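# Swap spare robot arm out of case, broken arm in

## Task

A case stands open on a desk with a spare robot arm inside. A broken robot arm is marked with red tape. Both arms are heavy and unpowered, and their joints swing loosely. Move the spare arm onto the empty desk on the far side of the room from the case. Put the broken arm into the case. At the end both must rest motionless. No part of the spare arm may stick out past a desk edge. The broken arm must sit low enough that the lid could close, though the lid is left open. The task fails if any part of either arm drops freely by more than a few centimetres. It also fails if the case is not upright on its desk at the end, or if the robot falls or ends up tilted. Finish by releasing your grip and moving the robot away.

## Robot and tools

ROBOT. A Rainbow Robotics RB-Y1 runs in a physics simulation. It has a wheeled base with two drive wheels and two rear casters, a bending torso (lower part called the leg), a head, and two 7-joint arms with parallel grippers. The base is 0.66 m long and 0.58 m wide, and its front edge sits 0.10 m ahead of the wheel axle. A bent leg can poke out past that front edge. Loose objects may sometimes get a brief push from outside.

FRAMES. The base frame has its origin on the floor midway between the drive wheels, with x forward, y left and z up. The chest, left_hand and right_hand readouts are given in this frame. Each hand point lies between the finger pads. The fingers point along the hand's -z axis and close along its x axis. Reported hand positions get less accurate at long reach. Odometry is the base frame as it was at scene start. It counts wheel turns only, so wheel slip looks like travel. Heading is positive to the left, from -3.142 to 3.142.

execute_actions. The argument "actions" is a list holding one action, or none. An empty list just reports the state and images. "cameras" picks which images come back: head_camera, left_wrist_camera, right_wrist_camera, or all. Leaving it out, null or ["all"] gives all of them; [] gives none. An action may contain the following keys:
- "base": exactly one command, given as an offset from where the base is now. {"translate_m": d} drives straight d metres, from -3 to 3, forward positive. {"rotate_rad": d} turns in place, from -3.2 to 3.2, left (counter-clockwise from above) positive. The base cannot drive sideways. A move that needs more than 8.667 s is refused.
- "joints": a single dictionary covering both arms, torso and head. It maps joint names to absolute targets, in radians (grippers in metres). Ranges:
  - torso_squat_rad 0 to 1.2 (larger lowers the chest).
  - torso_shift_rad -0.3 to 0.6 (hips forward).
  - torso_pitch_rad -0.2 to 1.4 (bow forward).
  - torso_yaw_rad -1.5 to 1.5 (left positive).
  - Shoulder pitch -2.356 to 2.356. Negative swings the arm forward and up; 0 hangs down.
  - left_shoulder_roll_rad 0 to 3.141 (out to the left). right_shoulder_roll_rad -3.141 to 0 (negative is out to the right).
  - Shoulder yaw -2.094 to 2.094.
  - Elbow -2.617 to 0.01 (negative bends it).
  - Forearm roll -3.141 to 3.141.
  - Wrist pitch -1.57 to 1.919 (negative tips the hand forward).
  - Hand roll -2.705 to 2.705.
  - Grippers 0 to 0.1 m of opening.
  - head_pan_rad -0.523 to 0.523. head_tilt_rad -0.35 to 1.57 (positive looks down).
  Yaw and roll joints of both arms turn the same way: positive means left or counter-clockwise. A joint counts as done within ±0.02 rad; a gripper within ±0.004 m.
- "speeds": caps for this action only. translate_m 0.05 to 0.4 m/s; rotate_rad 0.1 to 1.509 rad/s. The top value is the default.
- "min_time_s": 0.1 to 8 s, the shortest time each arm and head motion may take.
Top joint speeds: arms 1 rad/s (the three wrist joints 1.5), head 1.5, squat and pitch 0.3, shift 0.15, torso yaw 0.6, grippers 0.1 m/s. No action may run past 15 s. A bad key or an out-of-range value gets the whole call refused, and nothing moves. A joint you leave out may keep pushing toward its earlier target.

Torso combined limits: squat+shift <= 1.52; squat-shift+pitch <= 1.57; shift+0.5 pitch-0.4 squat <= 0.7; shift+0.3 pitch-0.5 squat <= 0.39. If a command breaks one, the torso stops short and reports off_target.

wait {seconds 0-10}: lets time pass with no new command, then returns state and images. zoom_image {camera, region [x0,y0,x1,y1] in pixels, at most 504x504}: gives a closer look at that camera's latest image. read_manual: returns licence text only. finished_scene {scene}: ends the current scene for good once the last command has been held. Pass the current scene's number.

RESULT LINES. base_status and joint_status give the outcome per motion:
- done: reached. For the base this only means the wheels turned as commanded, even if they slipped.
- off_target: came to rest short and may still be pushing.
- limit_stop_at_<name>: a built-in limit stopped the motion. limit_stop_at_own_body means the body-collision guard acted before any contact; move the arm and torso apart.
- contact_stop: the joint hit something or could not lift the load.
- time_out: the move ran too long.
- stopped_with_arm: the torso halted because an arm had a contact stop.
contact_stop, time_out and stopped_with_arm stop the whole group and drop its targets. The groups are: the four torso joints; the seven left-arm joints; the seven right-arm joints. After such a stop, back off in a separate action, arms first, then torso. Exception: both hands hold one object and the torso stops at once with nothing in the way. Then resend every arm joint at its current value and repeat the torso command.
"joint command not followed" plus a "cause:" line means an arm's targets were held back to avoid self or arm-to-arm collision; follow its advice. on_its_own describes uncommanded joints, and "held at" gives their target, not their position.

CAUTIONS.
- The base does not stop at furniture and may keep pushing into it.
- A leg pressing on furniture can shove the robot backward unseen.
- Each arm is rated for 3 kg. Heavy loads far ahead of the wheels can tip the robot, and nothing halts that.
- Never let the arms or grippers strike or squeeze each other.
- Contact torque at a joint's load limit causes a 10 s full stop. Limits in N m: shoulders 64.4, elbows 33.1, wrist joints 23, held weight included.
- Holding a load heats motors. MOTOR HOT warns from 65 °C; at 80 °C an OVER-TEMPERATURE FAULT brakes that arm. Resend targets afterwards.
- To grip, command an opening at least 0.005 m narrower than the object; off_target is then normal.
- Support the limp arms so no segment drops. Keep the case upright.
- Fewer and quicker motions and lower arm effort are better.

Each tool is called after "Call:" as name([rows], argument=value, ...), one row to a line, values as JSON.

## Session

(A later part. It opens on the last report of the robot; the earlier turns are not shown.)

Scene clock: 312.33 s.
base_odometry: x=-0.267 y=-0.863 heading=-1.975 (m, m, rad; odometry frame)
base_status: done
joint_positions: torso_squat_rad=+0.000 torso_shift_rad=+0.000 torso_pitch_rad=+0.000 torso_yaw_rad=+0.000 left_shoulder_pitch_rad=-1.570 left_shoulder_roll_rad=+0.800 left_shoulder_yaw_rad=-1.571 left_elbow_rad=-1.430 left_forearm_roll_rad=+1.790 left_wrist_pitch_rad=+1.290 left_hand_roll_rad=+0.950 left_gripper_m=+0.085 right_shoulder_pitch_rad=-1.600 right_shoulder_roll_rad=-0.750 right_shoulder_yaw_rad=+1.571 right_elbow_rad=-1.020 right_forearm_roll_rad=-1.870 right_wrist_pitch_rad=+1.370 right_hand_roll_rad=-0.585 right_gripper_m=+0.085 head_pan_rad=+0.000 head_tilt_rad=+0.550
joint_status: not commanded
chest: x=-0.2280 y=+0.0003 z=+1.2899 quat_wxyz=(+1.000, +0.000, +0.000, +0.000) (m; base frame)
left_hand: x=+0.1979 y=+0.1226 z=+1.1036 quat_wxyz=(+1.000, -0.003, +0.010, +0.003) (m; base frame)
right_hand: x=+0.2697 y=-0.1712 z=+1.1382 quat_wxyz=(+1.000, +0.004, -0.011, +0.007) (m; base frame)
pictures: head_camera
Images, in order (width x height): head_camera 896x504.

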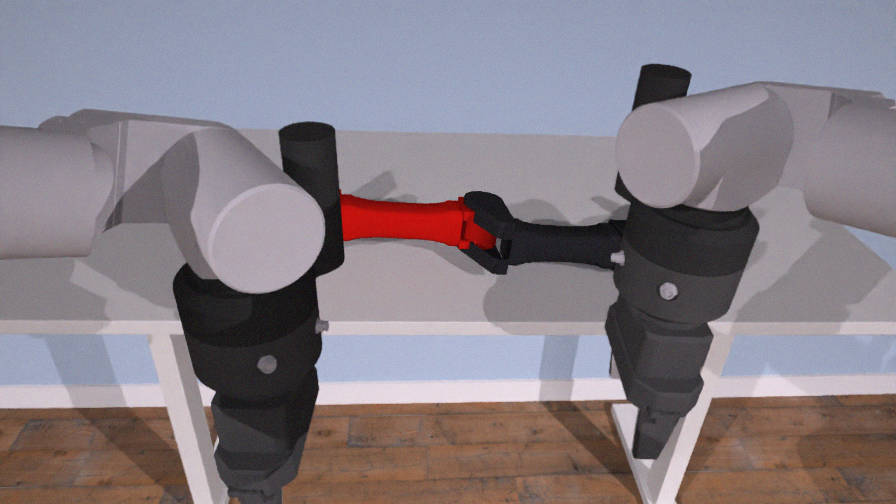

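Call:
execute_actions([
  {"joints":{"left_shoulder_pitch_rad":-1.6,"left_shoulder_roll_rad":0.57,"left_elbow_rad":-1.02,"left_forearm_roll_rad":1.82,"left_wrist_pitch_rad":1.323,"left_hand_roll_rad":0.77,"right_shoulder_roll_rad":-0.98,"right_elbow_rad":-1.43,"right_forearm_roll_rad":-1.82,"right_wrist_pitch_rad":1.323,"right_hand_roll_rad":-0.77,"left_gripper_m":0.1,"right_gripper_m":0.1,"torso_pitch_rad":-0.12,"head_tilt_rad":1.0},"base":{"translate_m":0.47},"speeds":{"translate_m":0.25}},
])

Scene clock: 337.00 s.
base_odometry: x=-0.452 y=-1.295 heading=-1.976 (m, m, rad; odometry frame)
base_status: done
joint_positions: torso_squat_rad=+0.000 torso_shift_rad=+0.000 torso_pitch_rad=-0.120 torso_yaw_rad=+0.000 left_shoulder_pitch_rad=-1.600 left_shoulder_roll_rad=+0.570 left_shoulder_yaw_rad=-1.571 left_elbow_rad=-1.020 left_forearm_roll_rad=+1.820 left_wrist_pitch_rad=+1.323 left_hand_roll_rad=+0.770 left_gripper_m=+0.099 right_shoulder_pitch_rad=-1.600 right_shoulder_roll_rad=-0.980 right_shoulder_yaw_rad=+1.571 right_elbow_rad=-1.430 right_forearm_roll_rad=-1.820 right_wrist_pitch_rad=+1.323 right_hand_roll_rad=-0.770 right_gripper_m=+0.100 head_pan_rad=+0.000 head_tilt_rad=+1.000
joint_status: all done
chest: x=-0.2650 y=+0.0002 z=+1.2877 quat_wxyz=(+0.998, +0.000, -0.060, +0.000) (m; base frame)
left_hand: x=+0.2362 y=+0.0916 z=+1.1642 quat_wxyz=(+0.997, +0.000, -0.073, -0.004) (m; base frame)
right_hand: x=+0.1973 y=-0.1927 z=+1.1962 quat_wxyz=(+0.997, +0.000, -0.074, +0.004) (m; base frame)
pictures: head_camera, left_wrist_camera, right_wrist_camera
Images, in order (width x height): head_camera 896x504, left_wrist_camera 644x364, right_wrist_camera 644x364.

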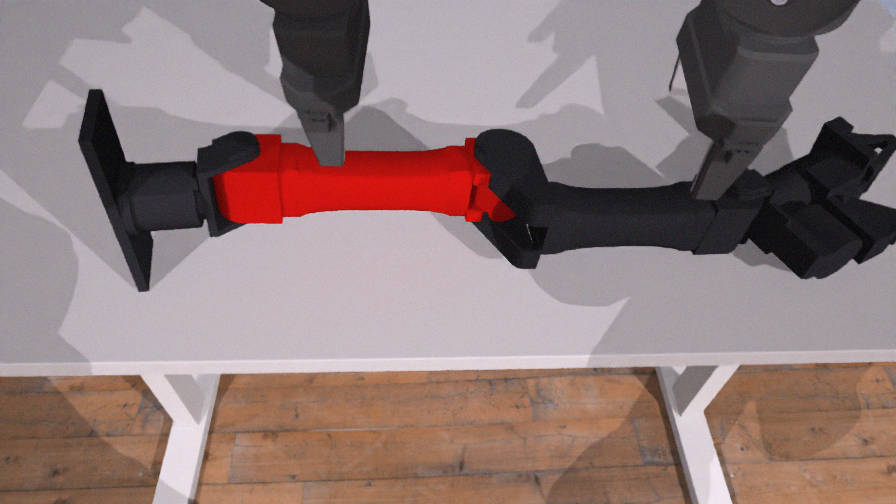

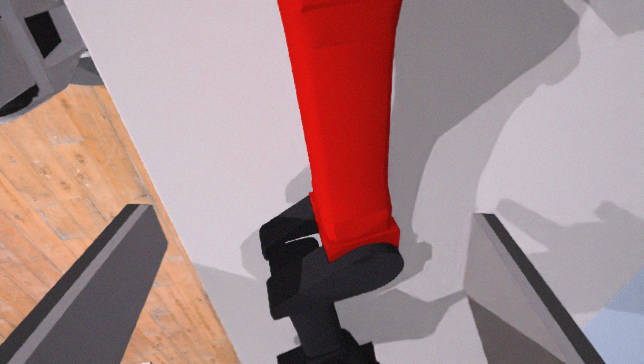

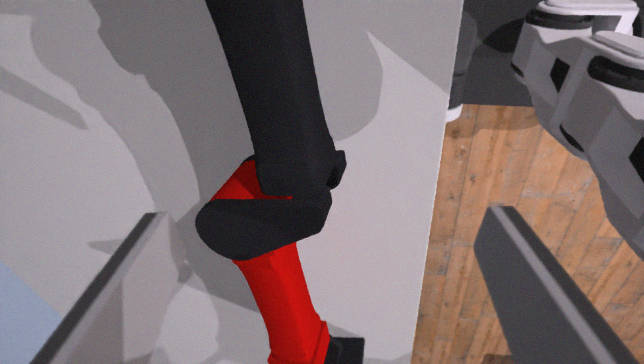

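Call:
execute_actions([
  {"joints":{"left_shoulder_pitch_rad":-1.65,"right_shoulder_pitch_rad":-1.55,"torso_pitch_rad":0,"head_tilt_rad":0.9}},
])

Scene clock: 347.13 s.
base_odometry: x=-0.452 y=-1.295 heading=-1.976 (m, m, rad; odometry frame)
base_status: not commanded
joint_positions: torso_squat_rad=+0.000 torso_shift_rad=+0.000 torso_pitch_rad=+0.000 torso_yaw_rad=+0.000 left_shoulder_pitch_rad=-1.650 left_shoulder_roll_rad=+0.570 left_shoulder_yaw_rad=-1.571 left_elbow_rad=-1.020 left_forearm_roll_rad=+1.820 left_wrist_pitch_rad=+1.323 left_hand_roll_rad=+0.770 left_gripper_m=+0.099 right_shoulder_pitch_rad=-1.550 right_shoulder_roll_rad=-0.980 right_shoulder_yaw_rad=+1.571 right_elbow_rad=-1.430 right_forearm_roll_rad=-1.820 right_wrist_pitch_rad=+1.323 right_hand_roll_rad=-0.770 right_gripper_m=+0.100 head_pan_rad=+0.000 head_tilt_rad=+0.900
joint_status: all done
chest: x=-0.2279 y=+0.0002 z=+1.2899 quat_wxyz=(+1.000, +0.000, +0.000, +0.000) (m; base frame)
left_hand: x=+0.2645 y=+0.0832 z=+1.1303 quat_wxyz=(+0.999, -0.001, -0.037, -0.012) (m; base frame)
right_hand: x=+0.2094 y=-0.2003 z=+1.1229 quat_wxyz=(+1.000, +0.000, +0.010, -0.005) (m; base frame)
pictures: head_camera, left_wrist_camera, right_wrist_camera
Images, in order (width x height): head_camera 896x504, left_wrist_camera 644x364, right_wrist_camera 644x364.

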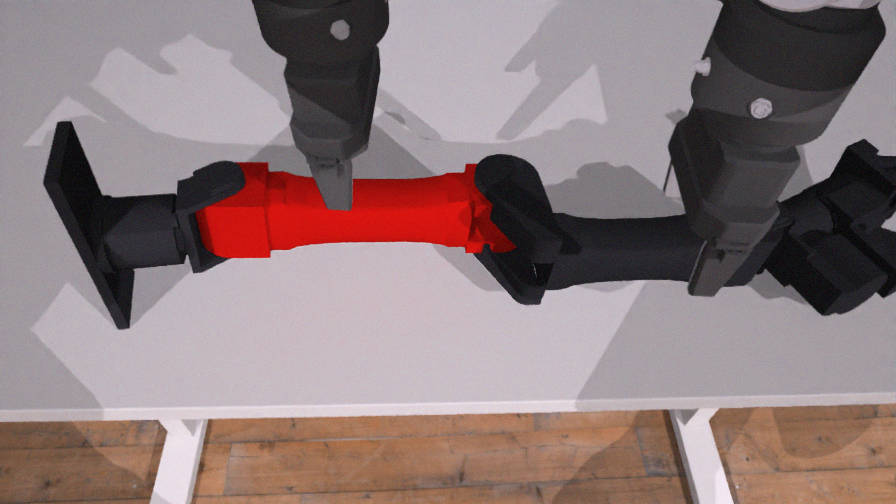

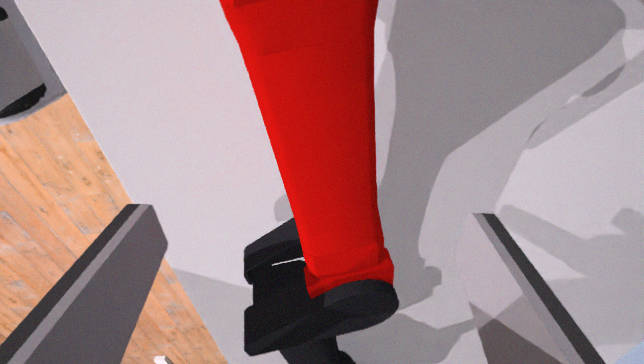

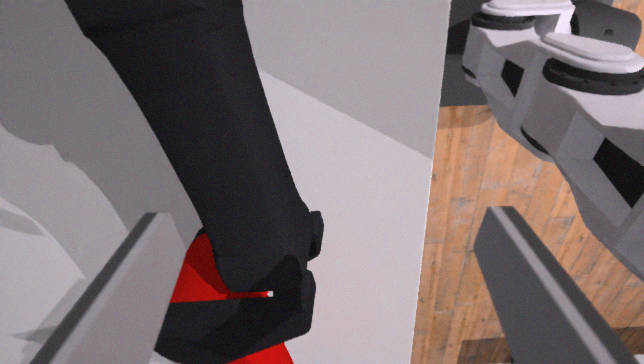

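Call:
execute_actions([
  {"joints":{"right_elbow_rad":-1.22,"right_shoulder_roll_rad":-0.87,"right_wrist_pitch_rad":1.35,"right_forearm_roll_rad":-1.843,"right_hand_roll_rad":-0.67,"torso_squat_rad":0.3}},
])

Scene clock: 361.77 s.
base_odometry: x=-0.452 y=-1.295 heading=-1.976 (m, m, rad; odometry frame)
base_status: not commanded
joint_positions: torso_squat_rad=+0.300 torso_shift_rad=+0.000 torso_pitch_rad=+0.000 torso_yaw_rad=+0.000 left_shoulder_pitch_rad=-1.650 left_shoulder_roll_rad=+0.570 left_shoulder_yaw_rad=-1.571 left_elbow_rad=-1.020 left_forearm_roll_rad=+1.820 left_wrist_pitch_rad=+1.323 left_hand_roll_rad=+0.770 left_gripper_m=+0.099 right_shoulder_pitch_rad=-1.550 right_shoulder_roll_rad=-0.870 right_shoulder_yaw_rad=+1.571 right_elbow_rad=-1.220 right_forearm_roll_rad=-1.843 right_wrist_pitch_rad=+1.350 right_hand_roll_rad=-0.670 right_gripper_m=+0.100 head_pan_rad=+0.000 head_tilt_rad=+0.900
joint_status: all done
chest: x=-0.2281 y=+0.0003 z=+1.2587 quat_wxyz=(+1.000, +0.000, +0.000, +0.000) (m; base frame)
left_hand: x=+0.2643 y=+0.0832 z=+1.0992 quat_wxyz=(+0.999, -0.001, -0.037, -0.012) (m; base frame)
right_hand: x=+0.2379 y=-0.1946 z=+1.0890 quat_wxyz=(+1.000, -0.001, +0.010, -0.004) (m; base frame)
pictures: head_camera, left_wrist_camera, right_wrist_camera
Images, in order (width x height): head_camera 896x504, left_wrist_camera 644x364, right_wrist_camera 644x364.

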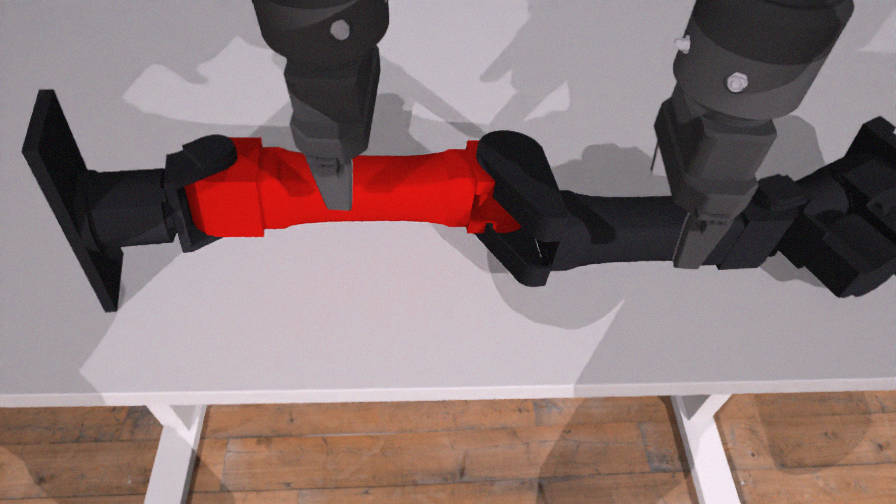

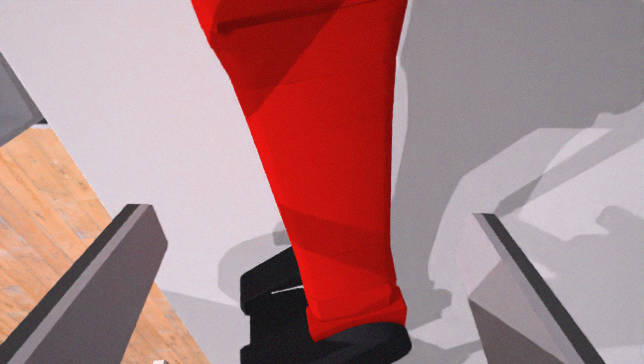

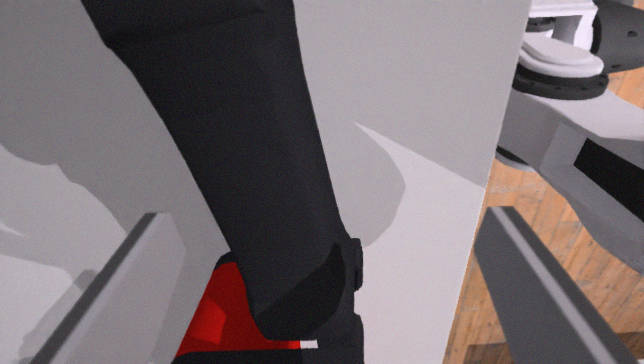

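Call:
execute_actions([
  {"joints":{"right_elbow_rad":-1.07,"right_shoulder_roll_rad":-0.80,"right_wrist_pitch_rad":1.37,"right_forearm_roll_rad":-1.858,"right_hand_roll_rad":-0.59,"torso_squat_rad":0.42}},
])

Scene clock: 370.13 s.
base_odometry: x=-0.452 y=-1.295 heading=-1.976 (m, m, rad; odometry frame)
base_status: not commanded
joint_positions: torso_squat_rad=+0.420 torso_shift_rad=+0.000 torso_pitch_rad=+0.000 torso_yaw_rad=+0.000 left_shoulder_pitch_rad=-1.650 left_shoulder_roll_rad=+0.570 left_shoulder_yaw_rad=-1.571 left_elbow_rad=-1.020 left_forearm_roll_rad=+1.820 left_wrist_pitch_rad=+1.323 left_hand_roll_rad=+0.770 left_gripper_m=+0.099 right_shoulder_pitch_rad=-1.550 right_shoulder_roll_rad=-0.800 right_shoulder_yaw_rad=+1.571 right_elbow_rad=-1.070 right_forearm_roll_rad=-1.858 right_wrist_pitch_rad=+1.370 right_hand_roll_rad=-0.590 right_gripper_m=+0.100 head_pan_rad=+0.000 head_tilt_rad=+0.900
joint_status: all done
chest: x=-0.2281 y=+0.0002 z=+1.2291 quat_wxyz=(+1.000, +0.000, +0.000, +0.000) (m; base frame)
left_hand: x=+0.2643 y=+0.0832 z=+1.0696 quat_wxyz=(+0.999, -0.001, -0.037, -0.012) (m; base frame)
right_hand: x=+0.2561 y=-0.1944 z=+1.0589 quat_wxyz=(+1.000, -0.001, +0.009, -0.004) (m; base frame)
pictures: head_camera, left_wrist_camera, right_wrist_camera
Images, in order (width x height): head_camera 896x504, left_wrist_camera 644x364, right_wrist_camera 644x364.

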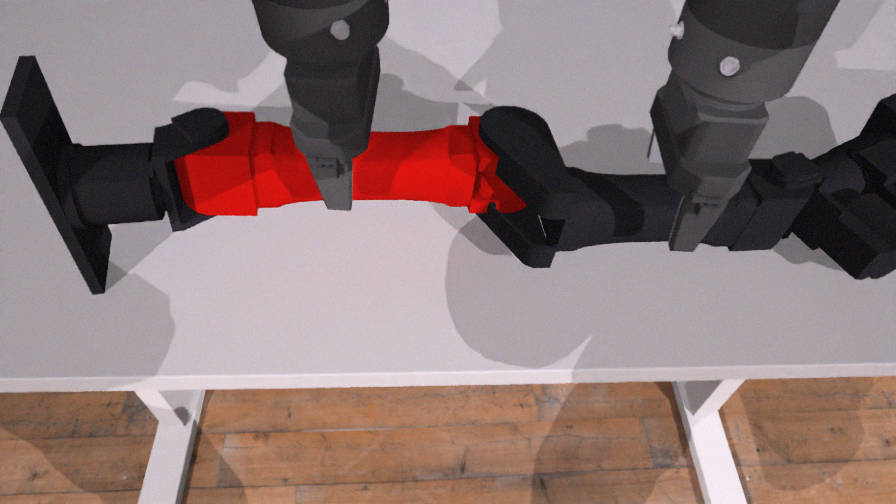

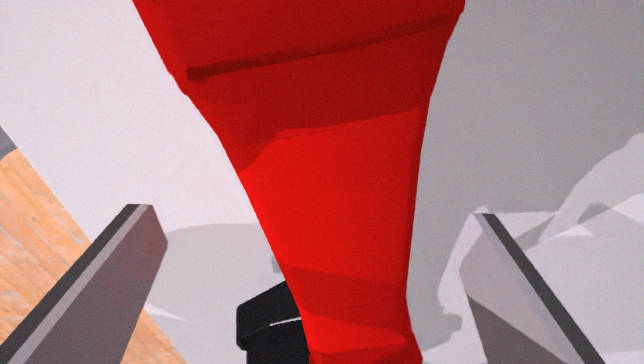

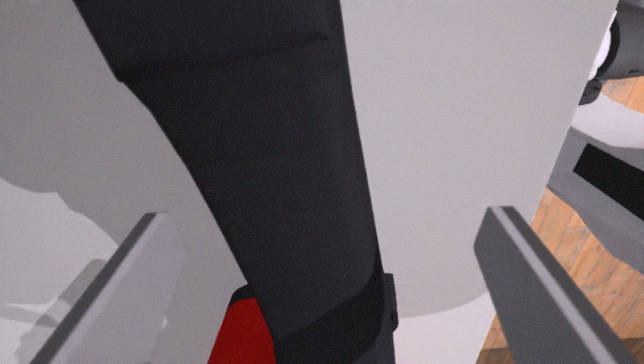

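Call:
execute_actions([
  {"joints":{"right_hand_roll_rad":-0.47,"left_hand_roll_rad":0.85,"torso_shift_rad":0.015,"torso_squat_rad":0.5}},
])

Scene clock: 377.47 s.
base_odometry: x=-0.452 y=-1.295 heading=-1.976 (m, m, rad; odometry frame)
base_status: not commanded
joint_positions: torso_squat_rad=+0.500 torso_shift_rad=+0.015 torso_pitch_rad=+0.000 torso_yaw_rad=+0.000 left_shoulder_pitch_rad=-1.650 left_shoulder_roll_rad=+0.570 left_shoulder_yaw_rad=-1.571 left_elbow_rad=-1.020 left_forearm_roll_rad=+1.820 left_wrist_pitch_rad=+1.323 left_hand_roll_rad=+0.850 left_gripper_m=+0.099 right_shoulder_pitch_rad=-1.550 right_shoulder_roll_rad=-0.800 right_shoulder_yaw_rad=+1.571 right_elbow_rad=-1.070 right_forearm_roll_rad=-1.858 right_wrist_pitch_rad=+1.370 right_hand_roll_rad=-0.470 right_gripper_m=+0.100 head_pan_rad=+0.000 head_tilt_rad=+0.900
joint_status: all done
chest: x=-0.2188 y=+0.0002 z=+1.2042 quat_wxyz=(+1.000, +0.000, +0.000, +0.000) (m; base frame)
left_hand: x=+0.2736 y=+0.0832 z=+1.0446 quat_wxyz=(+0.999, -0.002, -0.037, +0.028) (m; base frame)
right_hand: x=+0.2654 y=-0.1944 z=+1.0339 quat_wxyz=(+0.998, +0.000, +0.009, +0.056) (m; base frame)
pictures: head_camera, left_wrist_camera, right_wrist_camera
Images, in order (width x height): head_camera 896x504, left_wrist_camera 644x364, right_wrist_camera 644x364.

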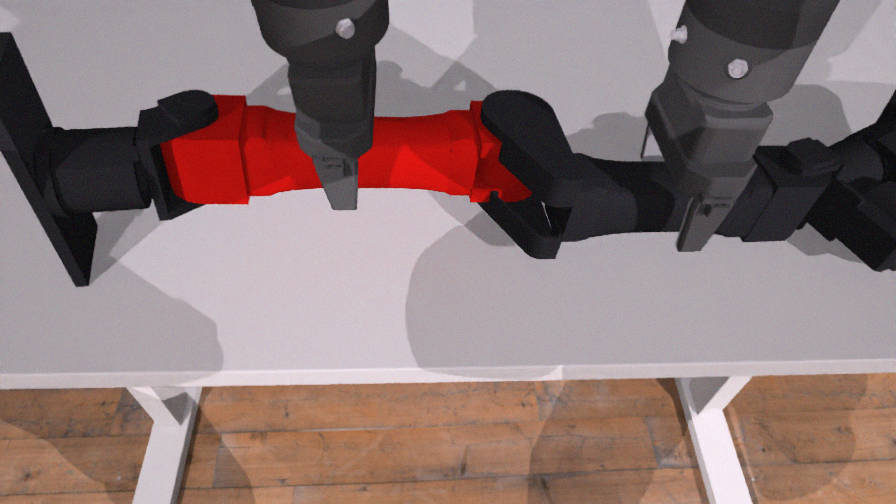

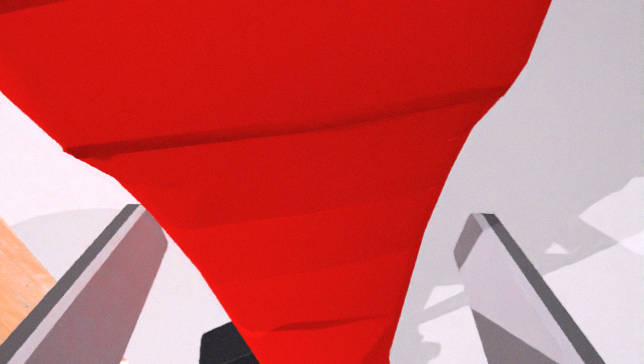

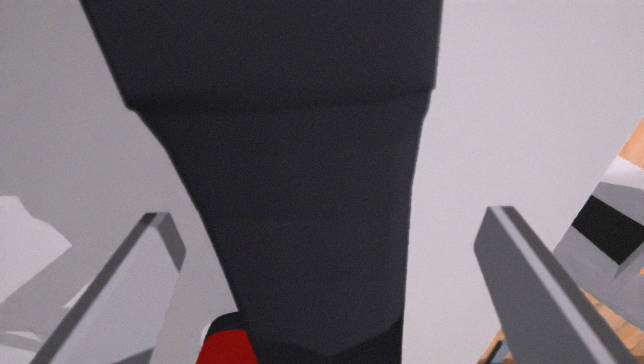

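Call:
execute_actions([
  {"joints":{"right_shoulder_pitch_rad":-1.52,"right_elbow_rad":-1.02,"right_shoulder_roll_rad":-0.78,"right_hand_roll_rad":-0.44,"torso_squat_rad":0.555}},
])

Scene clock: 385.93 s.
base_odometry: x=-0.452 y=-1.295 heading=-1.976 (m, m, rad; odometry frame)
base_status: not commanded
joint_positions: torso_squat_rad=+0.555 torso_shift_rad=+0.015 torso_pitch_rad=+0.000 torso_yaw_rad=+0.000 left_shoulder_pitch_rad=-1.650 left_shoulder_roll_rad=+0.570 left_shoulder_yaw_rad=-1.571 left_elbow_rad=-1.020 left_forearm_roll_rad=+1.820 left_wrist_pitch_rad=+1.323 left_hand_roll_rad=+0.850 left_gripper_m=+0.099 right_shoulder_pitch_rad=-1.521 right_shoulder_roll_rad=-0.780 right_shoulder_yaw_rad=+1.571 right_elbow_rad=-1.020 right_forearm_roll_rad=-1.858 right_wrist_pitch_rad=+1.370 right_hand_roll_rad=-0.440 right_gripper_m=+0.100 head_pan_rad=+0.000 head_tilt_rad=+0.900
joint_status: all done
chest: x=-0.2192 y=+0.0002 z=+1.1848 quat_wxyz=(+1.000, +0.000, +0.000, +0.000) (m; base frame)
left_hand: x=+0.2732 y=+0.0832 z=+1.0253 quat_wxyz=(+0.999, -0.002, -0.037, +0.027) (m; base frame)
right_hand: x=+0.2659 y=-0.2010 z=+1.0015 quat_wxyz=(+0.998, +0.000, +0.018, +0.052) (m; base frame)
pictures: head_camera, left_wrist_camera, right_wrist_camera
Images, in order (width x height): head_camera 896x504, left_wrist_camera 644x364, right_wrist_camera 644x364.

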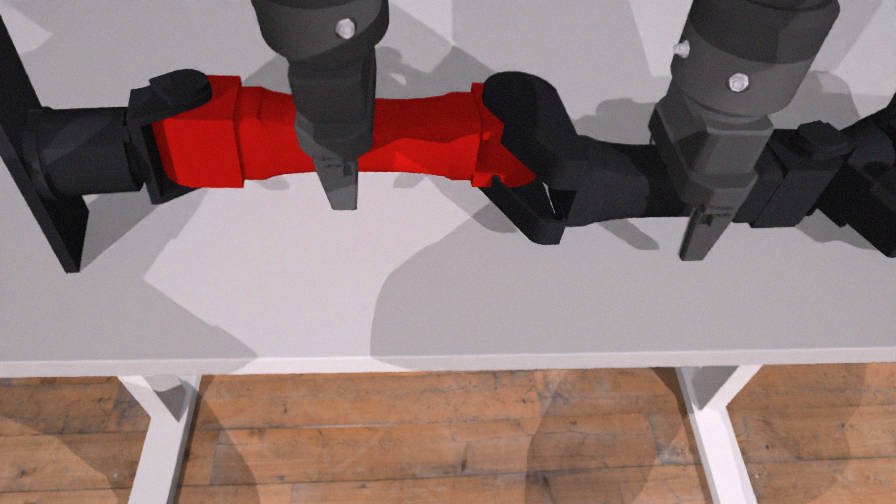

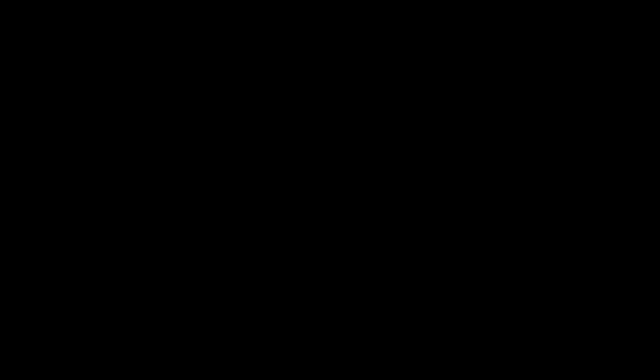

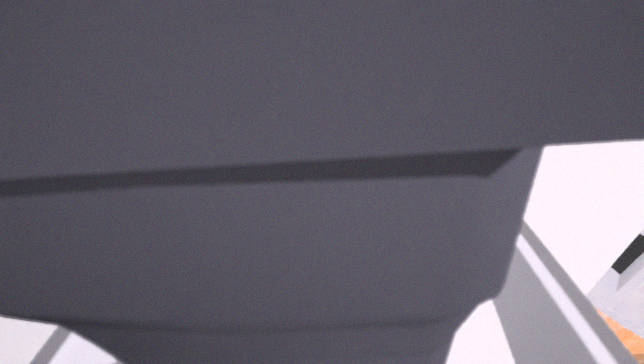

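Call:
execute_actions([
  {"joints":{"left_gripper_m":0,"right_gripper_m":0}},
], cameras=[])

Call:
execute_actions([
  {"joints":{"torso_squat_rad":0.4,"head_pan_rad":-0.2}},
])

Scene clock: 393.07 s.
base_odometry: x=-0.452 y=-1.295 heading=-1.976 (m, m, rad; odometry frame)
base_status: not commanded
joint_positions: torso_squat_rad=+0.555 torso_shift_rad=+0.015 torso_pitch_rad=+0.000 torso_yaw_rad=+0.000 left_shoulder_pitch_rad=-1.650 left_shoulder_roll_rad=+0.570 left_shoulder_yaw_rad=-1.571 left_elbow_rad=-1.020 left_forearm_roll_rad=+1.820 left_wrist_pitch_rad=+1.323 left_hand_roll_rad=+0.850 left_gripper_m=+0.057 right_shoulder_pitch_rad=-1.521 right_shoulder_roll_rad=-0.780 right_shoulder_yaw_rad=+1.571 right_elbow_rad=-1.020 right_forearm_roll_rad=-1.858 right_wrist_pitch_rad=+1.370 right_hand_roll_rad=-0.440 right_gripper_m=+0.055 head_pan_rad=+0.000 head_tilt_rad=+0.900
joint_status: left_gripper_m off_target (ended at +0.057, target +0.000); right_gripper_m off_target (ended at +0.055, target +0.000)
chest: x=-0.2192 y=+0.0002 z=+1.1848 quat_wxyz=(+1.000, +0.000, +0.000, +0.000) (m; base frame)
left_hand: x=+0.2734 y=+0.0832 z=+1.0255 quat_wxyz=(+0.999, -0.002, -0.037, +0.028) (m; base frame)
right_hand: x=+0.2659 y=-0.2010 z=+1.0015 quat_wxyz=(+0.998, +0.000, +0.018, +0.052) (m; base frame)
pictures: none
No camera images: the call's "cameras" was empty. Leave "cameras" out to get every camera's image.

Scene clock: 394.37 s.
base_odometry: x=-0.452 y=-1.295 heading=-1.976 (m, m, rad; odometry frame)
base_status: not commanded
joint_positions: torso_squat_rad=+0.400 torso_shift_rad=+0.016 torso_pitch_rad=+0.002 torso_yaw_rad=+0.000 left_shoulder_pitch_rad=-1.648 left_shoulder_roll_rad=+0.569 left_shoulder_yaw_rad=-1.572 left_elbow_rad=-1.020 left_forearm_roll_rad=+1.820 left_wrist_pitch_rad=+1.323 left_hand_roll_rad=+0.850 left_gripper_m=+0.057 right_shoulder_pitch_rad=-1.518 right_shoulder_roll_rad=-0.779 right_shoulder_yaw_rad=+1.572 right_elbow_rad=-1.021 right_forearm_roll_rad=-1.858 right_wrist_pitch_rad=+1.370 right_hand_roll_rad=-0.440 right_gripper_m=+0.055 head_pan_rad=-0.200 head_tilt_rad=+0.900
joint_status: all done
chest: x=-0.2175 y=+0.0002 z=+1.2346 quat_wxyz=(+1.000, +0.000, +0.001, +0.000) (m; base frame)
left_hand: x=+0.2740 y=+0.0833 z=+1.0727 quat_wxyz=(+0.999, -0.002, -0.035, +0.027) (m; base frame)
right_hand: x=+0.2662 y=-0.2010 z=+1.0486 quat_wxyz=(+0.998, +0.000, +0.020, +0.053) (m; base frame)
pictures: head_camera, left_wrist_camera, right_wrist_camera
Images, in order (width x height): head_camera 896x504, left_wrist_camera 644x364, right_wrist_camera 644x364.

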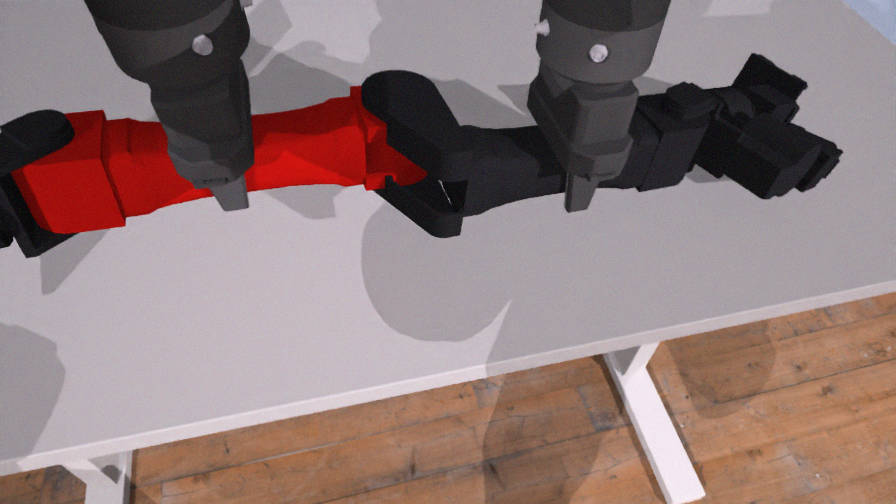

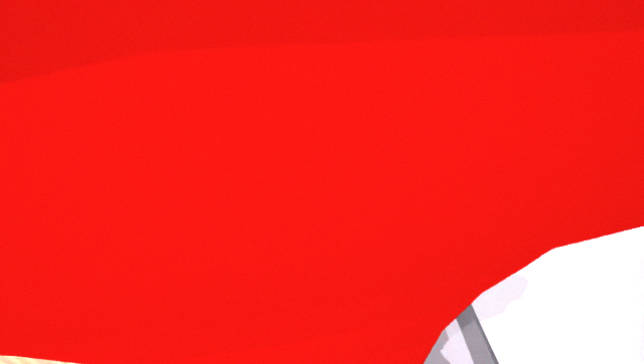

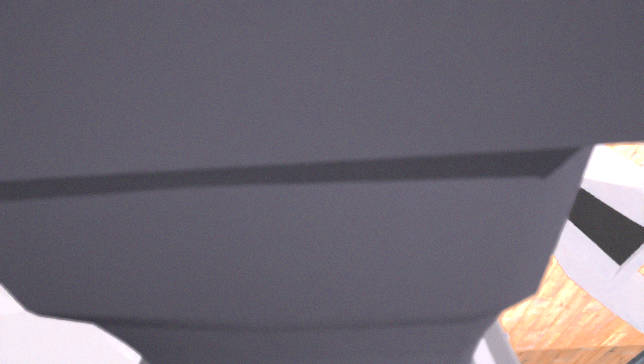

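Call:
execute_actions([
  {"joints":{"torso_squat_rad":0.0,"torso_shift_rad":0,"torso_pitch_rad":-0.18,"head_tilt_rad":1.0}},
], cameras=["head_camera"])

Scene clock: 400.23 s.
base_odometry: x=-0.452 y=-1.295 heading=-1.976 (m, m, rad; odometry frame)
base_status: not commanded
joint_positions: torso_squat_rad=+0.000 torso_shift_rad=+0.001 torso_pitch_rad=-0.178 torso_yaw_rad=+0.000 left_shoulder_pitch_rad=-1.647 left_shoulder_roll_rad=+0.569 left_shoulder_yaw_rad=-1.572 left_elbow_rad=-1.021 left_forearm_roll_rad=+1.820 left_wrist_pitch_rad=+1.323 left_hand_roll_rad=+0.850 left_gripper_m=+0.056 right_shoulder_pitch_rad=-1.517 right_shoulder_roll_rad=-0.778 right_shoulder_yaw_rad=+1.572 right_elbow_rad=-1.021 right_forearm_roll_rad=-1.858 right_wrist_pitch_rad=+1.370 right_hand_roll_rad=-0.440 right_gripper_m=+0.055 head_pan_rad=-0.200 head_tilt_rad=+1.000
joint_status: all done
chest: x=-0.2825 y=+0.0002 z=+1.2850 quat_wxyz=(+0.996, +0.000, -0.089, +0.000) (m; base frame)
left_hand: x=+0.2298 y=+0.0833 z=+1.2136 quat_wxyz=(+0.992, -0.004, -0.124, +0.027) (m; base frame)
right_hand: x=+0.2262 y=-0.2010 z=+1.1877 quat_wxyz=(+0.996, -0.005, -0.068, +0.053) (m; base frame)
pictures: head_camera
Images, in order (width x height): head_camera 896x504.

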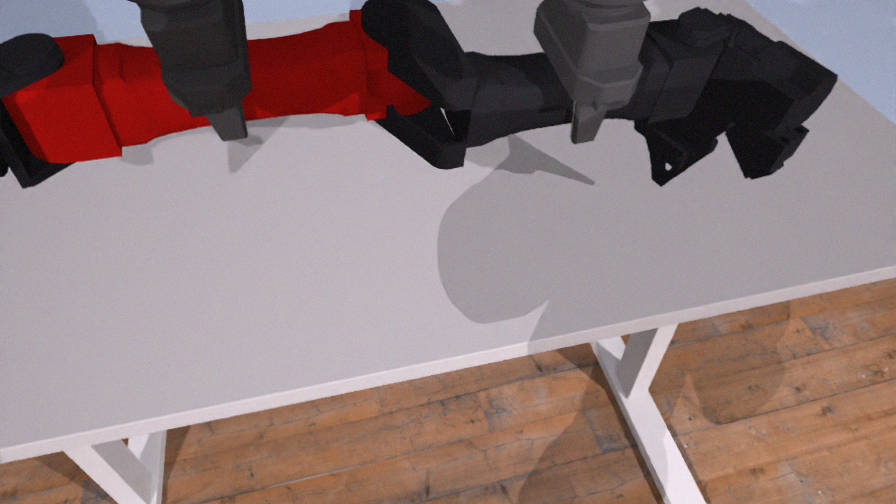

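Call:
execute_actions([
  {"base":{"translate_m":-1.76},"joints":{"head_pan_rad":0.25,"head_tilt_rad":0.9}},
], cameras=["head_camera"])

Call:
execute_actions([
  {"base":{"rotate_rad":1.574},"speeds":{"rotate_rad":0.7},"joints":{"head_pan_rad":0}},
], cameras=[])

Call:
execute_actions([
  {"base":{"translate_m":1.15}},
], cameras=["head_camera"])

Scene clock: 418.40 s.
base_odometry: x=+0.243 y=+0.322 heading=-1.978 (m, m, rad; odometry frame)
base_status: done
joint_positions: torso_squat_rad=+0.000 torso_shift_rad=+0.001 torso_pitch_rad=-0.178 torso_yaw_rad=+0.000 left_shoulder_pitch_rad=-1.648 left_shoulder_roll_rad=+0.569 left_shoulder_yaw_rad=-1.572 left_elbow_rad=-1.020 left_forearm_roll_rad=+1.820 left_wrist_pitch_rad=+1.323 left_hand_roll_rad=+0.850 left_gripper_m=+0.055 right_shoulder_pitch_rad=-1.516 right_shoulder_roll_rad=-0.778 right_shoulder_yaw_rad=+1.573 right_elbow_rad=-1.021 right_forearm_roll_rad=-1.858 right_wrist_pitch_rad=+1.370 right_hand_roll_rad=-0.440 right_gripper_m=+0.055 head_pan_rad=+0.250 head_tilt_rad=+0.900
joint_status: all done
chest: x=-0.2826 y=+0.0002 z=+1.2850 quat_wxyz=(+0.996, +0.000, -0.089, +0.000) (m; base frame)
left_hand: x=+0.2299 y=+0.0832 z=+1.2137 quat_wxyz=(+0.992, -0.004, -0.124, +0.027) (m; base frame)
right_hand: x=+0.2261 y=-0.2010 z=+1.1875 quat_wxyz=(+0.996, -0.005, -0.068, +0.053) (m; base frame)
pictures: head_camera
Images, in order (width x height): head_camera 896x504.

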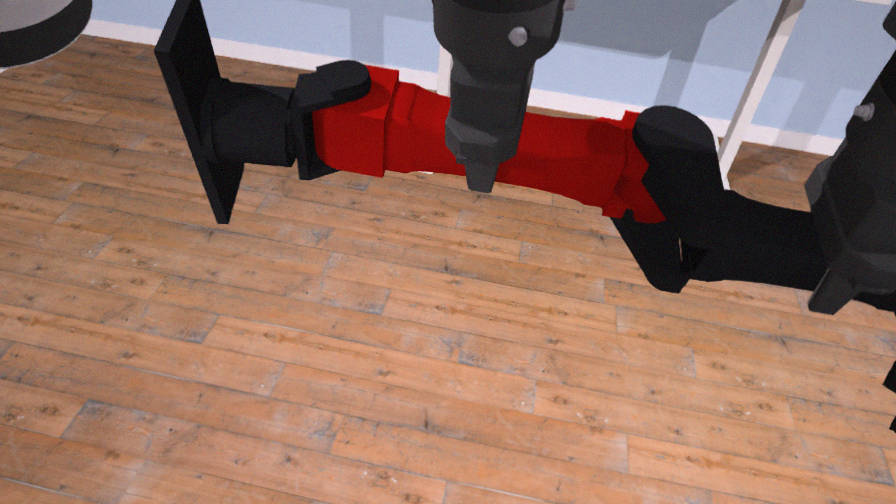

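Scene clock: 422.40 s.
base_odometry: x=+0.243 y=+0.323 heading=-0.404 (m, m, rad; odometry frame)
base_status: done
joint_positions: torso_squat_rad=+0.000 torso_shift_rad=+0.001 torso_pitch_rad=-0.178 torso_yaw_rad=+0.000 left_shoulder_pitch_rad=-1.648 left_shoulder_roll_rad=+0.569 left_shoulder_yaw_rad=-1.572 left_elbow_rad=-1.020 left_forearm_roll_rad=+1.820 left_wrist_pitch_rad=+1.323 left_hand_roll_rad=+0.850 left_gripper_m=+0.055 right_shoulder_pitch_rad=-1.516 right_shoulder_roll_rad=-0.778 right_shoulder_yaw_rad=+1.573 right_elbow_rad=-1.021 right_forearm_roll_rad=-1.858 right_wrist_pitch_rad=+1.370 right_hand_roll_rad=-0.440 right_gripper_m=+0.055 head_pan_rad=+0.000 head_tilt_rad=+0.900
joint_status: all done
chest: x=-0.2826 y=+0.0001 z=+1.2850 quat_wxyz=(+0.996, +0.000, -0.089, +0.000) (m; base frame)
left_hand: x=+0.2299 y=+0.0832 z=+1.2137 quat_wxyz=(+0.992, -0.004, -0.124, +0.027) (m; base frame)
right_hand: x=+0.2261 y=-0.2010 z=+1.1875 quat_wxyz=(+0.996, -0.005, -0.068, +0.053) (m; base frame)
pictures: none
No camera images: the call's "cameras" was empty. Leave "cameras" out to get every camera's image.

Scene clock: 426.63 s.
base_odometry: x=+1.300 y=-0.129 heading=-0.403 (m, m, rad; odometry frame)
base_status: done
joint_positions: torso_squat_rad=+0.000 torso_shift_rad=+0.001 torso_pitch_rad=-0.178 torso_yaw_rad=+0.000 left_shoulder_pitch_rad=-1.648 left_shoulder_roll_rad=+0.569 left_shoulder_yaw_rad=-1.572 left_elbow_rad=-1.020 left_forearm_roll_rad=+1.820 left_wrist_pitch_rad=+1.323 left_hand_roll_rad=+0.850 left_gripper_m=+0.055 right_shoulder_pitch_rad=-1.516 right_shoulder_roll_rad=-0.778 right_shoulder_yaw_rad=+1.573 right_elbow_rad=-1.021 right_forearm_roll_rad=-1.858 right_wrist_pitch_rad=+1.370 right_hand_roll_rad=-0.440 right_gripper_m=+0.055 head_pan_rad=+0.000 head_tilt_rad=+0.900
joint_status: not commanded
chest: x=-0.2824 y=+0.0001 z=+1.2850 quat_wxyz=(+0.996, +0.000, -0.089, +0.000) (m; base frame)
left_hand: x=+0.2300 y=+0.0832 z=+1.2136 quat_wxyz=(+0.992, -0.004, -0.124, +0.027) (m; base frame)
right_hand: x=+0.2262 y=-0.2010 z=+1.1875 quat_wxyz=(+0.996, -0.005, -0.068, +0.053) (m; base frame)
pictures: head_camera
Images, in order (width x height): head_camera 896x504.

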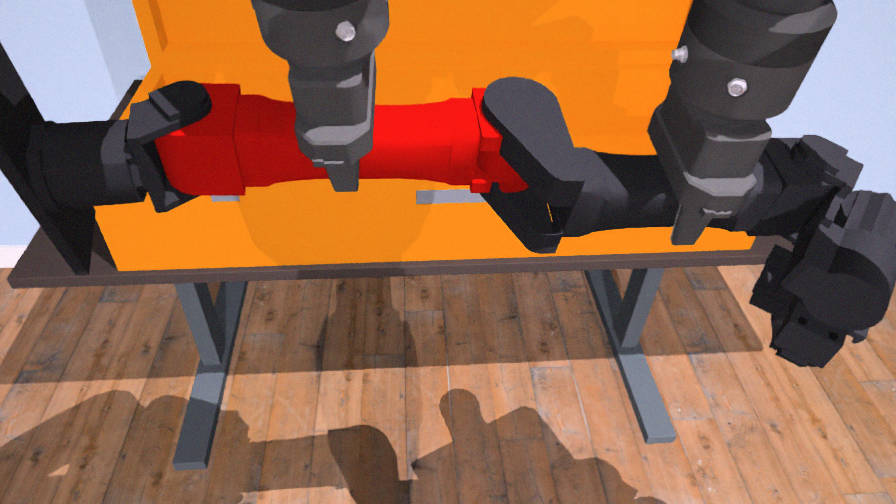

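Call:
execute_actions([
  {"base":{"rotate_rad":0.14}},
], cameras=[])

Call:
execute_actions([
  {"base":{"translate_m":0.49},"speeds":{"translate_m":0.25}},
], cameras=[])

Call:
execute_actions([
  {"base":{"rotate_rad":-0.14},"joints":{"head_tilt_rad":1.1}},
], cameras=["head_camera"])

Scene clock: 447.50 s.
base_odometry: x=+1.301 y=-0.129 heading=-0.264 (m, m, rad; odometry frame)
base_status: done
joint_positions: torso_squat_rad=+0.000 torso_shift_rad=+0.001 torso_pitch_rad=-0.178 torso_yaw_rad=+0.000 left_shoulder_pitch_rad=-1.648 left_shoulder_roll_rad=+0.569 left_shoulder_yaw_rad=-1.572 left_elbow_rad=-1.020 left_forearm_roll_rad=+1.820 left_wrist_pitch_rad=+1.323 left_hand_roll_rad=+0.850 left_gripper_m=+0.055 right_shoulder_pitch_rad=-1.516 right_shoulder_roll_rad=-0.778 right_shoulder_yaw_rad=+1.573 right_elbow_rad=-1.021 right_forearm_roll_rad=-1.858 right_wrist_pitch_rad=+1.370 right_hand_roll_rad=-0.440 right_gripper_m=+0.055 head_pan_rad=+0.000 head_tilt_rad=+0.900
joint_status: not commanded
chest: x=-0.2824 y=+0.0001 z=+1.2850 quat_wxyz=(+0.996, +0.000, -0.089, +0.000) (m; base frame)
left_hand: x=+0.2300 y=+0.0832 z=+1.2137 quat_wxyz=(+0.992, -0.004, -0.124, +0.027) (m; base frame)
right_hand: x=+0.2262 y=-0.2011 z=+1.1875 quat_wxyz=(+0.996, -0.005, -0.068, +0.053) (m; base frame)
pictures: none
No camera images: the call's "cameras" was empty. Leave "cameras" out to get every camera's image.

Scene clock: 450.70 s.
base_odometry: x=+1.774 y=-0.257 heading=-0.263 (m, m, rad; odometry frame)
base_status: done
joint_positions: torso_squat_rad=+0.000 torso_shift_rad=+0.001 torso_pitch_rad=-0.178 torso_yaw_rad=+0.000 left_shoulder_pitch_rad=-1.648 left_shoulder_roll_rad=+0.569 left_shoulder_yaw_rad=-1.572 left_elbow_rad=-1.020 left_forearm_roll_rad=+1.820 left_wrist_pitch_rad=+1.323 left_hand_roll_rad=+0.850 left_gripper_m=+0.055 right_shoulder_pitch_rad=-1.517 right_shoulder_roll_rad=-0.778 right_shoulder_yaw_rad=+1.573 right_elbow_rad=-1.021 right_forearm_roll_rad=-1.858 right_wrist_pitch_rad=+1.370 right_hand_roll_rad=-0.440 right_gripper_m=+0.055 head_pan_rad=+0.000 head_tilt_rad=+0.900
joint_status: not commanded
chest: x=-0.2825 y=+0.0001 z=+1.2850 quat_wxyz=(+0.996, +0.000, -0.089, +0.000) (m; base frame)
left_hand: x=+0.2300 y=+0.0832 z=+1.2137 quat_wxyz=(+0.992, -0.004, -0.124, +0.027) (m; base frame)
right_hand: x=+0.2262 y=-0.2011 z=+1.1875 quat_wxyz=(+0.996, -0.005, -0.068, +0.053) (m; base frame)
pictures: none
No camera images: the call's "cameras" was empty. Leave "cameras" out to get every camera's image.

Scene clock: 452.10 s.
base_odometry: x=+1.774 y=-0.257 heading=-0.402 (m, m, rad; odometry frame)
base_status: done
joint_positions: torso_squat_rad=+0.000 torso_shift_rad=+0.001 torso_pitch_rad=-0.178 torso_yaw_rad=+0.000 left_shoulder_pitch_rad=-1.648 left_shoulder_roll_rad=+0.569 left_shoulder_yaw_rad=-1.572 left_elbow_rad=-1.020 left_forearm_roll_rad=+1.820 left_wrist_pitch_rad=+1.323 left_hand_roll_rad=+0.850 left_gripper_m=+0.055 right_shoulder_pitch_rad=-1.517 right_shoulder_roll_rad=-0.778 right_shoulder_yaw_rad=+1.573 right_elbow_rad=-1.021 right_forearm_roll_rad=-1.858 right_wrist_pitch_rad=+1.370 right_hand_roll_rad=-0.440 right_gripper_m=+0.055 head_pan_rad=+0.000 head_tilt_rad=+1.100
joint_status: all done
chest: x=-0.2825 y=+0.0001 z=+1.2850 quat_wxyz=(+0.996, +0.000, -0.089, +0.000) (m; base frame)
left_hand: x=+0.2300 y=+0.0832 z=+1.2137 quat_wxyz=(+0.992, -0.004, -0.124, +0.027) (m; base frame)
right_hand: x=+0.2262 y=-0.2010 z=+1.1875 quat_wxyz=(+0.996, -0.005, -0.068, +0.053) (m; base frame)
pictures: head_camera
Images, in order (width x height): head_camera 896x504.

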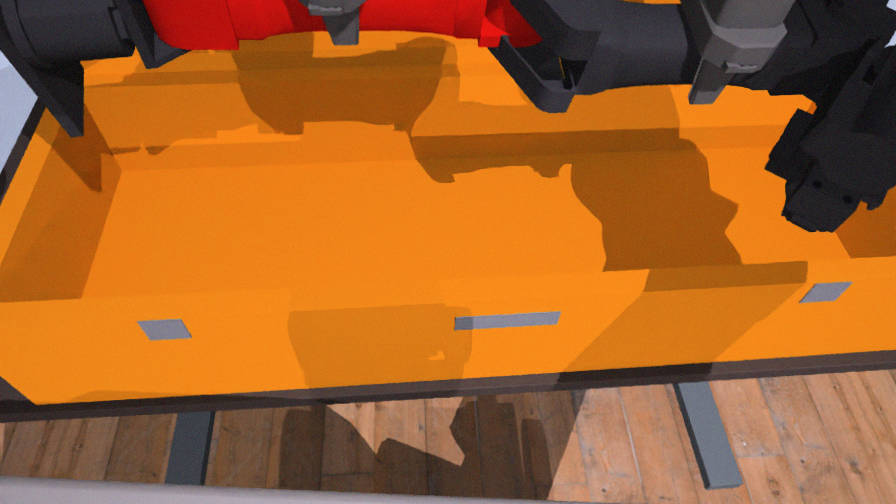

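Call:
execute_actions([
  {"base":{"translate_m":0.09},"joints":{"torso_pitch_rad":0,"head_tilt_rad":0.95,"head_pan_rad":-0.3}},
], cameras=["head_camera"])

Scene clock: 463.33 s.
base_odometry: x=+1.857 y=-0.292 heading=-0.403 (m, m, rad; odometry frame)
base_status: done
joint_positions: torso_squat_rad=+0.000 torso_shift_rad=+0.001 torso_pitch_rad=+0.002 torso_yaw_rad=+0.000 left_shoulder_pitch_rad=-1.648 left_shoulder_roll_rad=+0.569 left_shoulder_yaw_rad=-1.572 left_elbow_rad=-1.020 left_forearm_roll_rad=+1.820 left_wrist_pitch_rad=+1.323 left_hand_roll_rad=+0.850 left_gripper_m=+0.055 right_shoulder_pitch_rad=-1.517 right_shoulder_roll_rad=-0.778 right_shoulder_yaw_rad=+1.573 right_elbow_rad=-1.021 right_forearm_roll_rad=-1.858 right_wrist_pitch_rad=+1.370 right_hand_roll_rad=-0.440 right_gripper_m=+0.056 head_pan_rad=-0.300 head_tilt_rad=+0.950
joint_status: all done
chest: x=-0.2269 y=+0.0001 z=+1.2899 quat_wxyz=(+1.000, +0.000, +0.001, +0.000) (m; base frame)
left_hand: x=+0.2646 y=+0.0833 z=+1.1279 quat_wxyz=(+0.999, -0.002, -0.035, +0.028) (m; base frame)
right_hand: x=+0.2562 y=-0.2010 z=+1.1029 quat_wxyz=(+0.998, +0.000, +0.021, +0.053) (m; base frame)
pictures: head_camera
Images, in order (width x height): head_camera 896x504.

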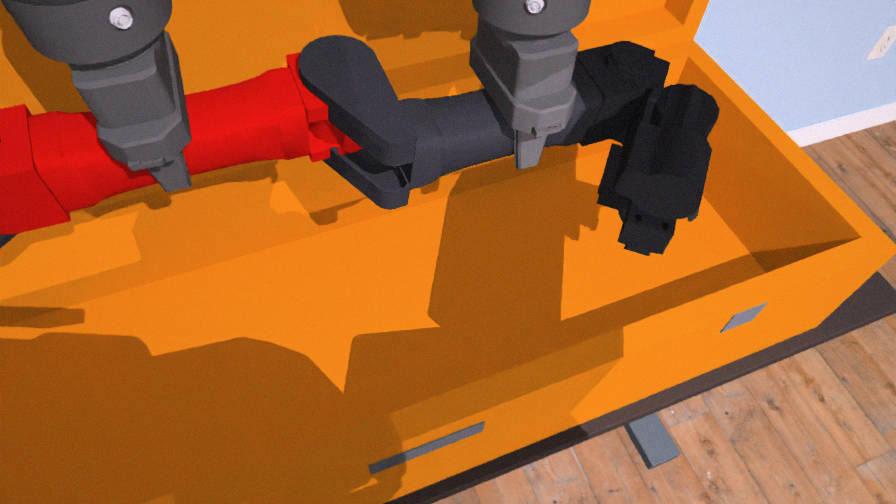

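Call:
execute_actions([
  {"joints":{"torso_squat_rad":0.6,"head_pan_rad":0.3,"torso_yaw_rad":0.12}},
], cameras=["head_camera"])

Scene clock: 472.43 s.
base_odometry: x=+1.857 y=-0.292 heading=-0.403 (m, m, rad; odometry frame)
base_status: not commanded
joint_positions: torso_squat_rad=+0.600 torso_shift_rad=+0.001 torso_pitch_rad=+0.001 torso_yaw_rad=+0.120 left_shoulder_pitch_rad=-1.648 left_shoulder_roll_rad=+0.569 left_shoulder_yaw_rad=-1.572 left_elbow_rad=-1.020 left_forearm_roll_rad=+1.820 left_wrist_pitch_rad=+1.323 left_hand_roll_rad=+0.850 left_gripper_m=+0.055 right_shoulder_pitch_rad=-1.517 right_shoulder_roll_rad=-0.778 right_shoulder_yaw_rad=+1.573 right_elbow_rad=-1.021 right_forearm_roll_rad=-1.858 right_wrist_pitch_rad=+1.370 right_hand_roll_rad=-0.440 right_gripper_m=+0.056 head_pan_rad=+0.300 head_tilt_rad=+0.950
joint_status: all done
chest: x=-0.2272 y=+0.0001 z=+1.1677 quat_wxyz=(+0.998, +0.000, +0.001, +0.060) (m; base frame)
left_hand: x=+0.2508 y=+0.1416 z=+1.0059 quat_wxyz=(+0.996, +0.001, -0.035, +0.087) (m; base frame)
right_hand: x=+0.2765 y=-0.1417 z=+0.9809 quat_wxyz=(+0.993, -0.001, +0.021, +0.113) (m; base frame)
pictures: head_camera
Images, in order (width x height): head_camera 896x504.

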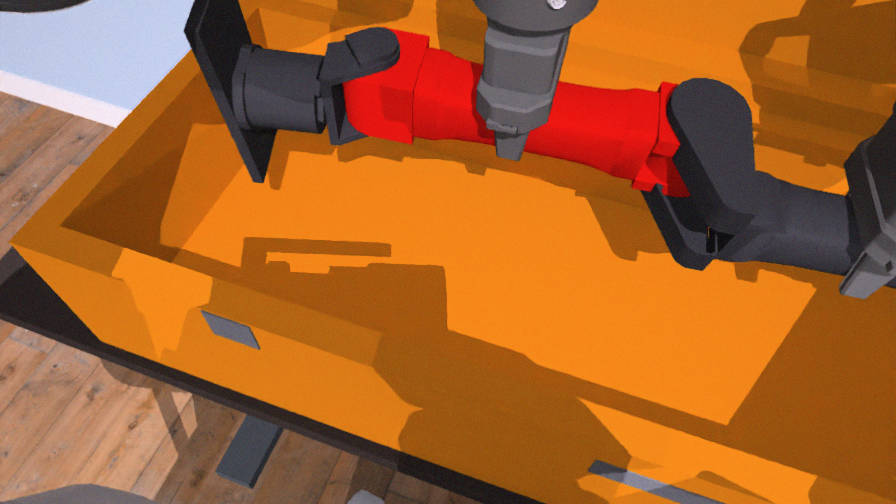

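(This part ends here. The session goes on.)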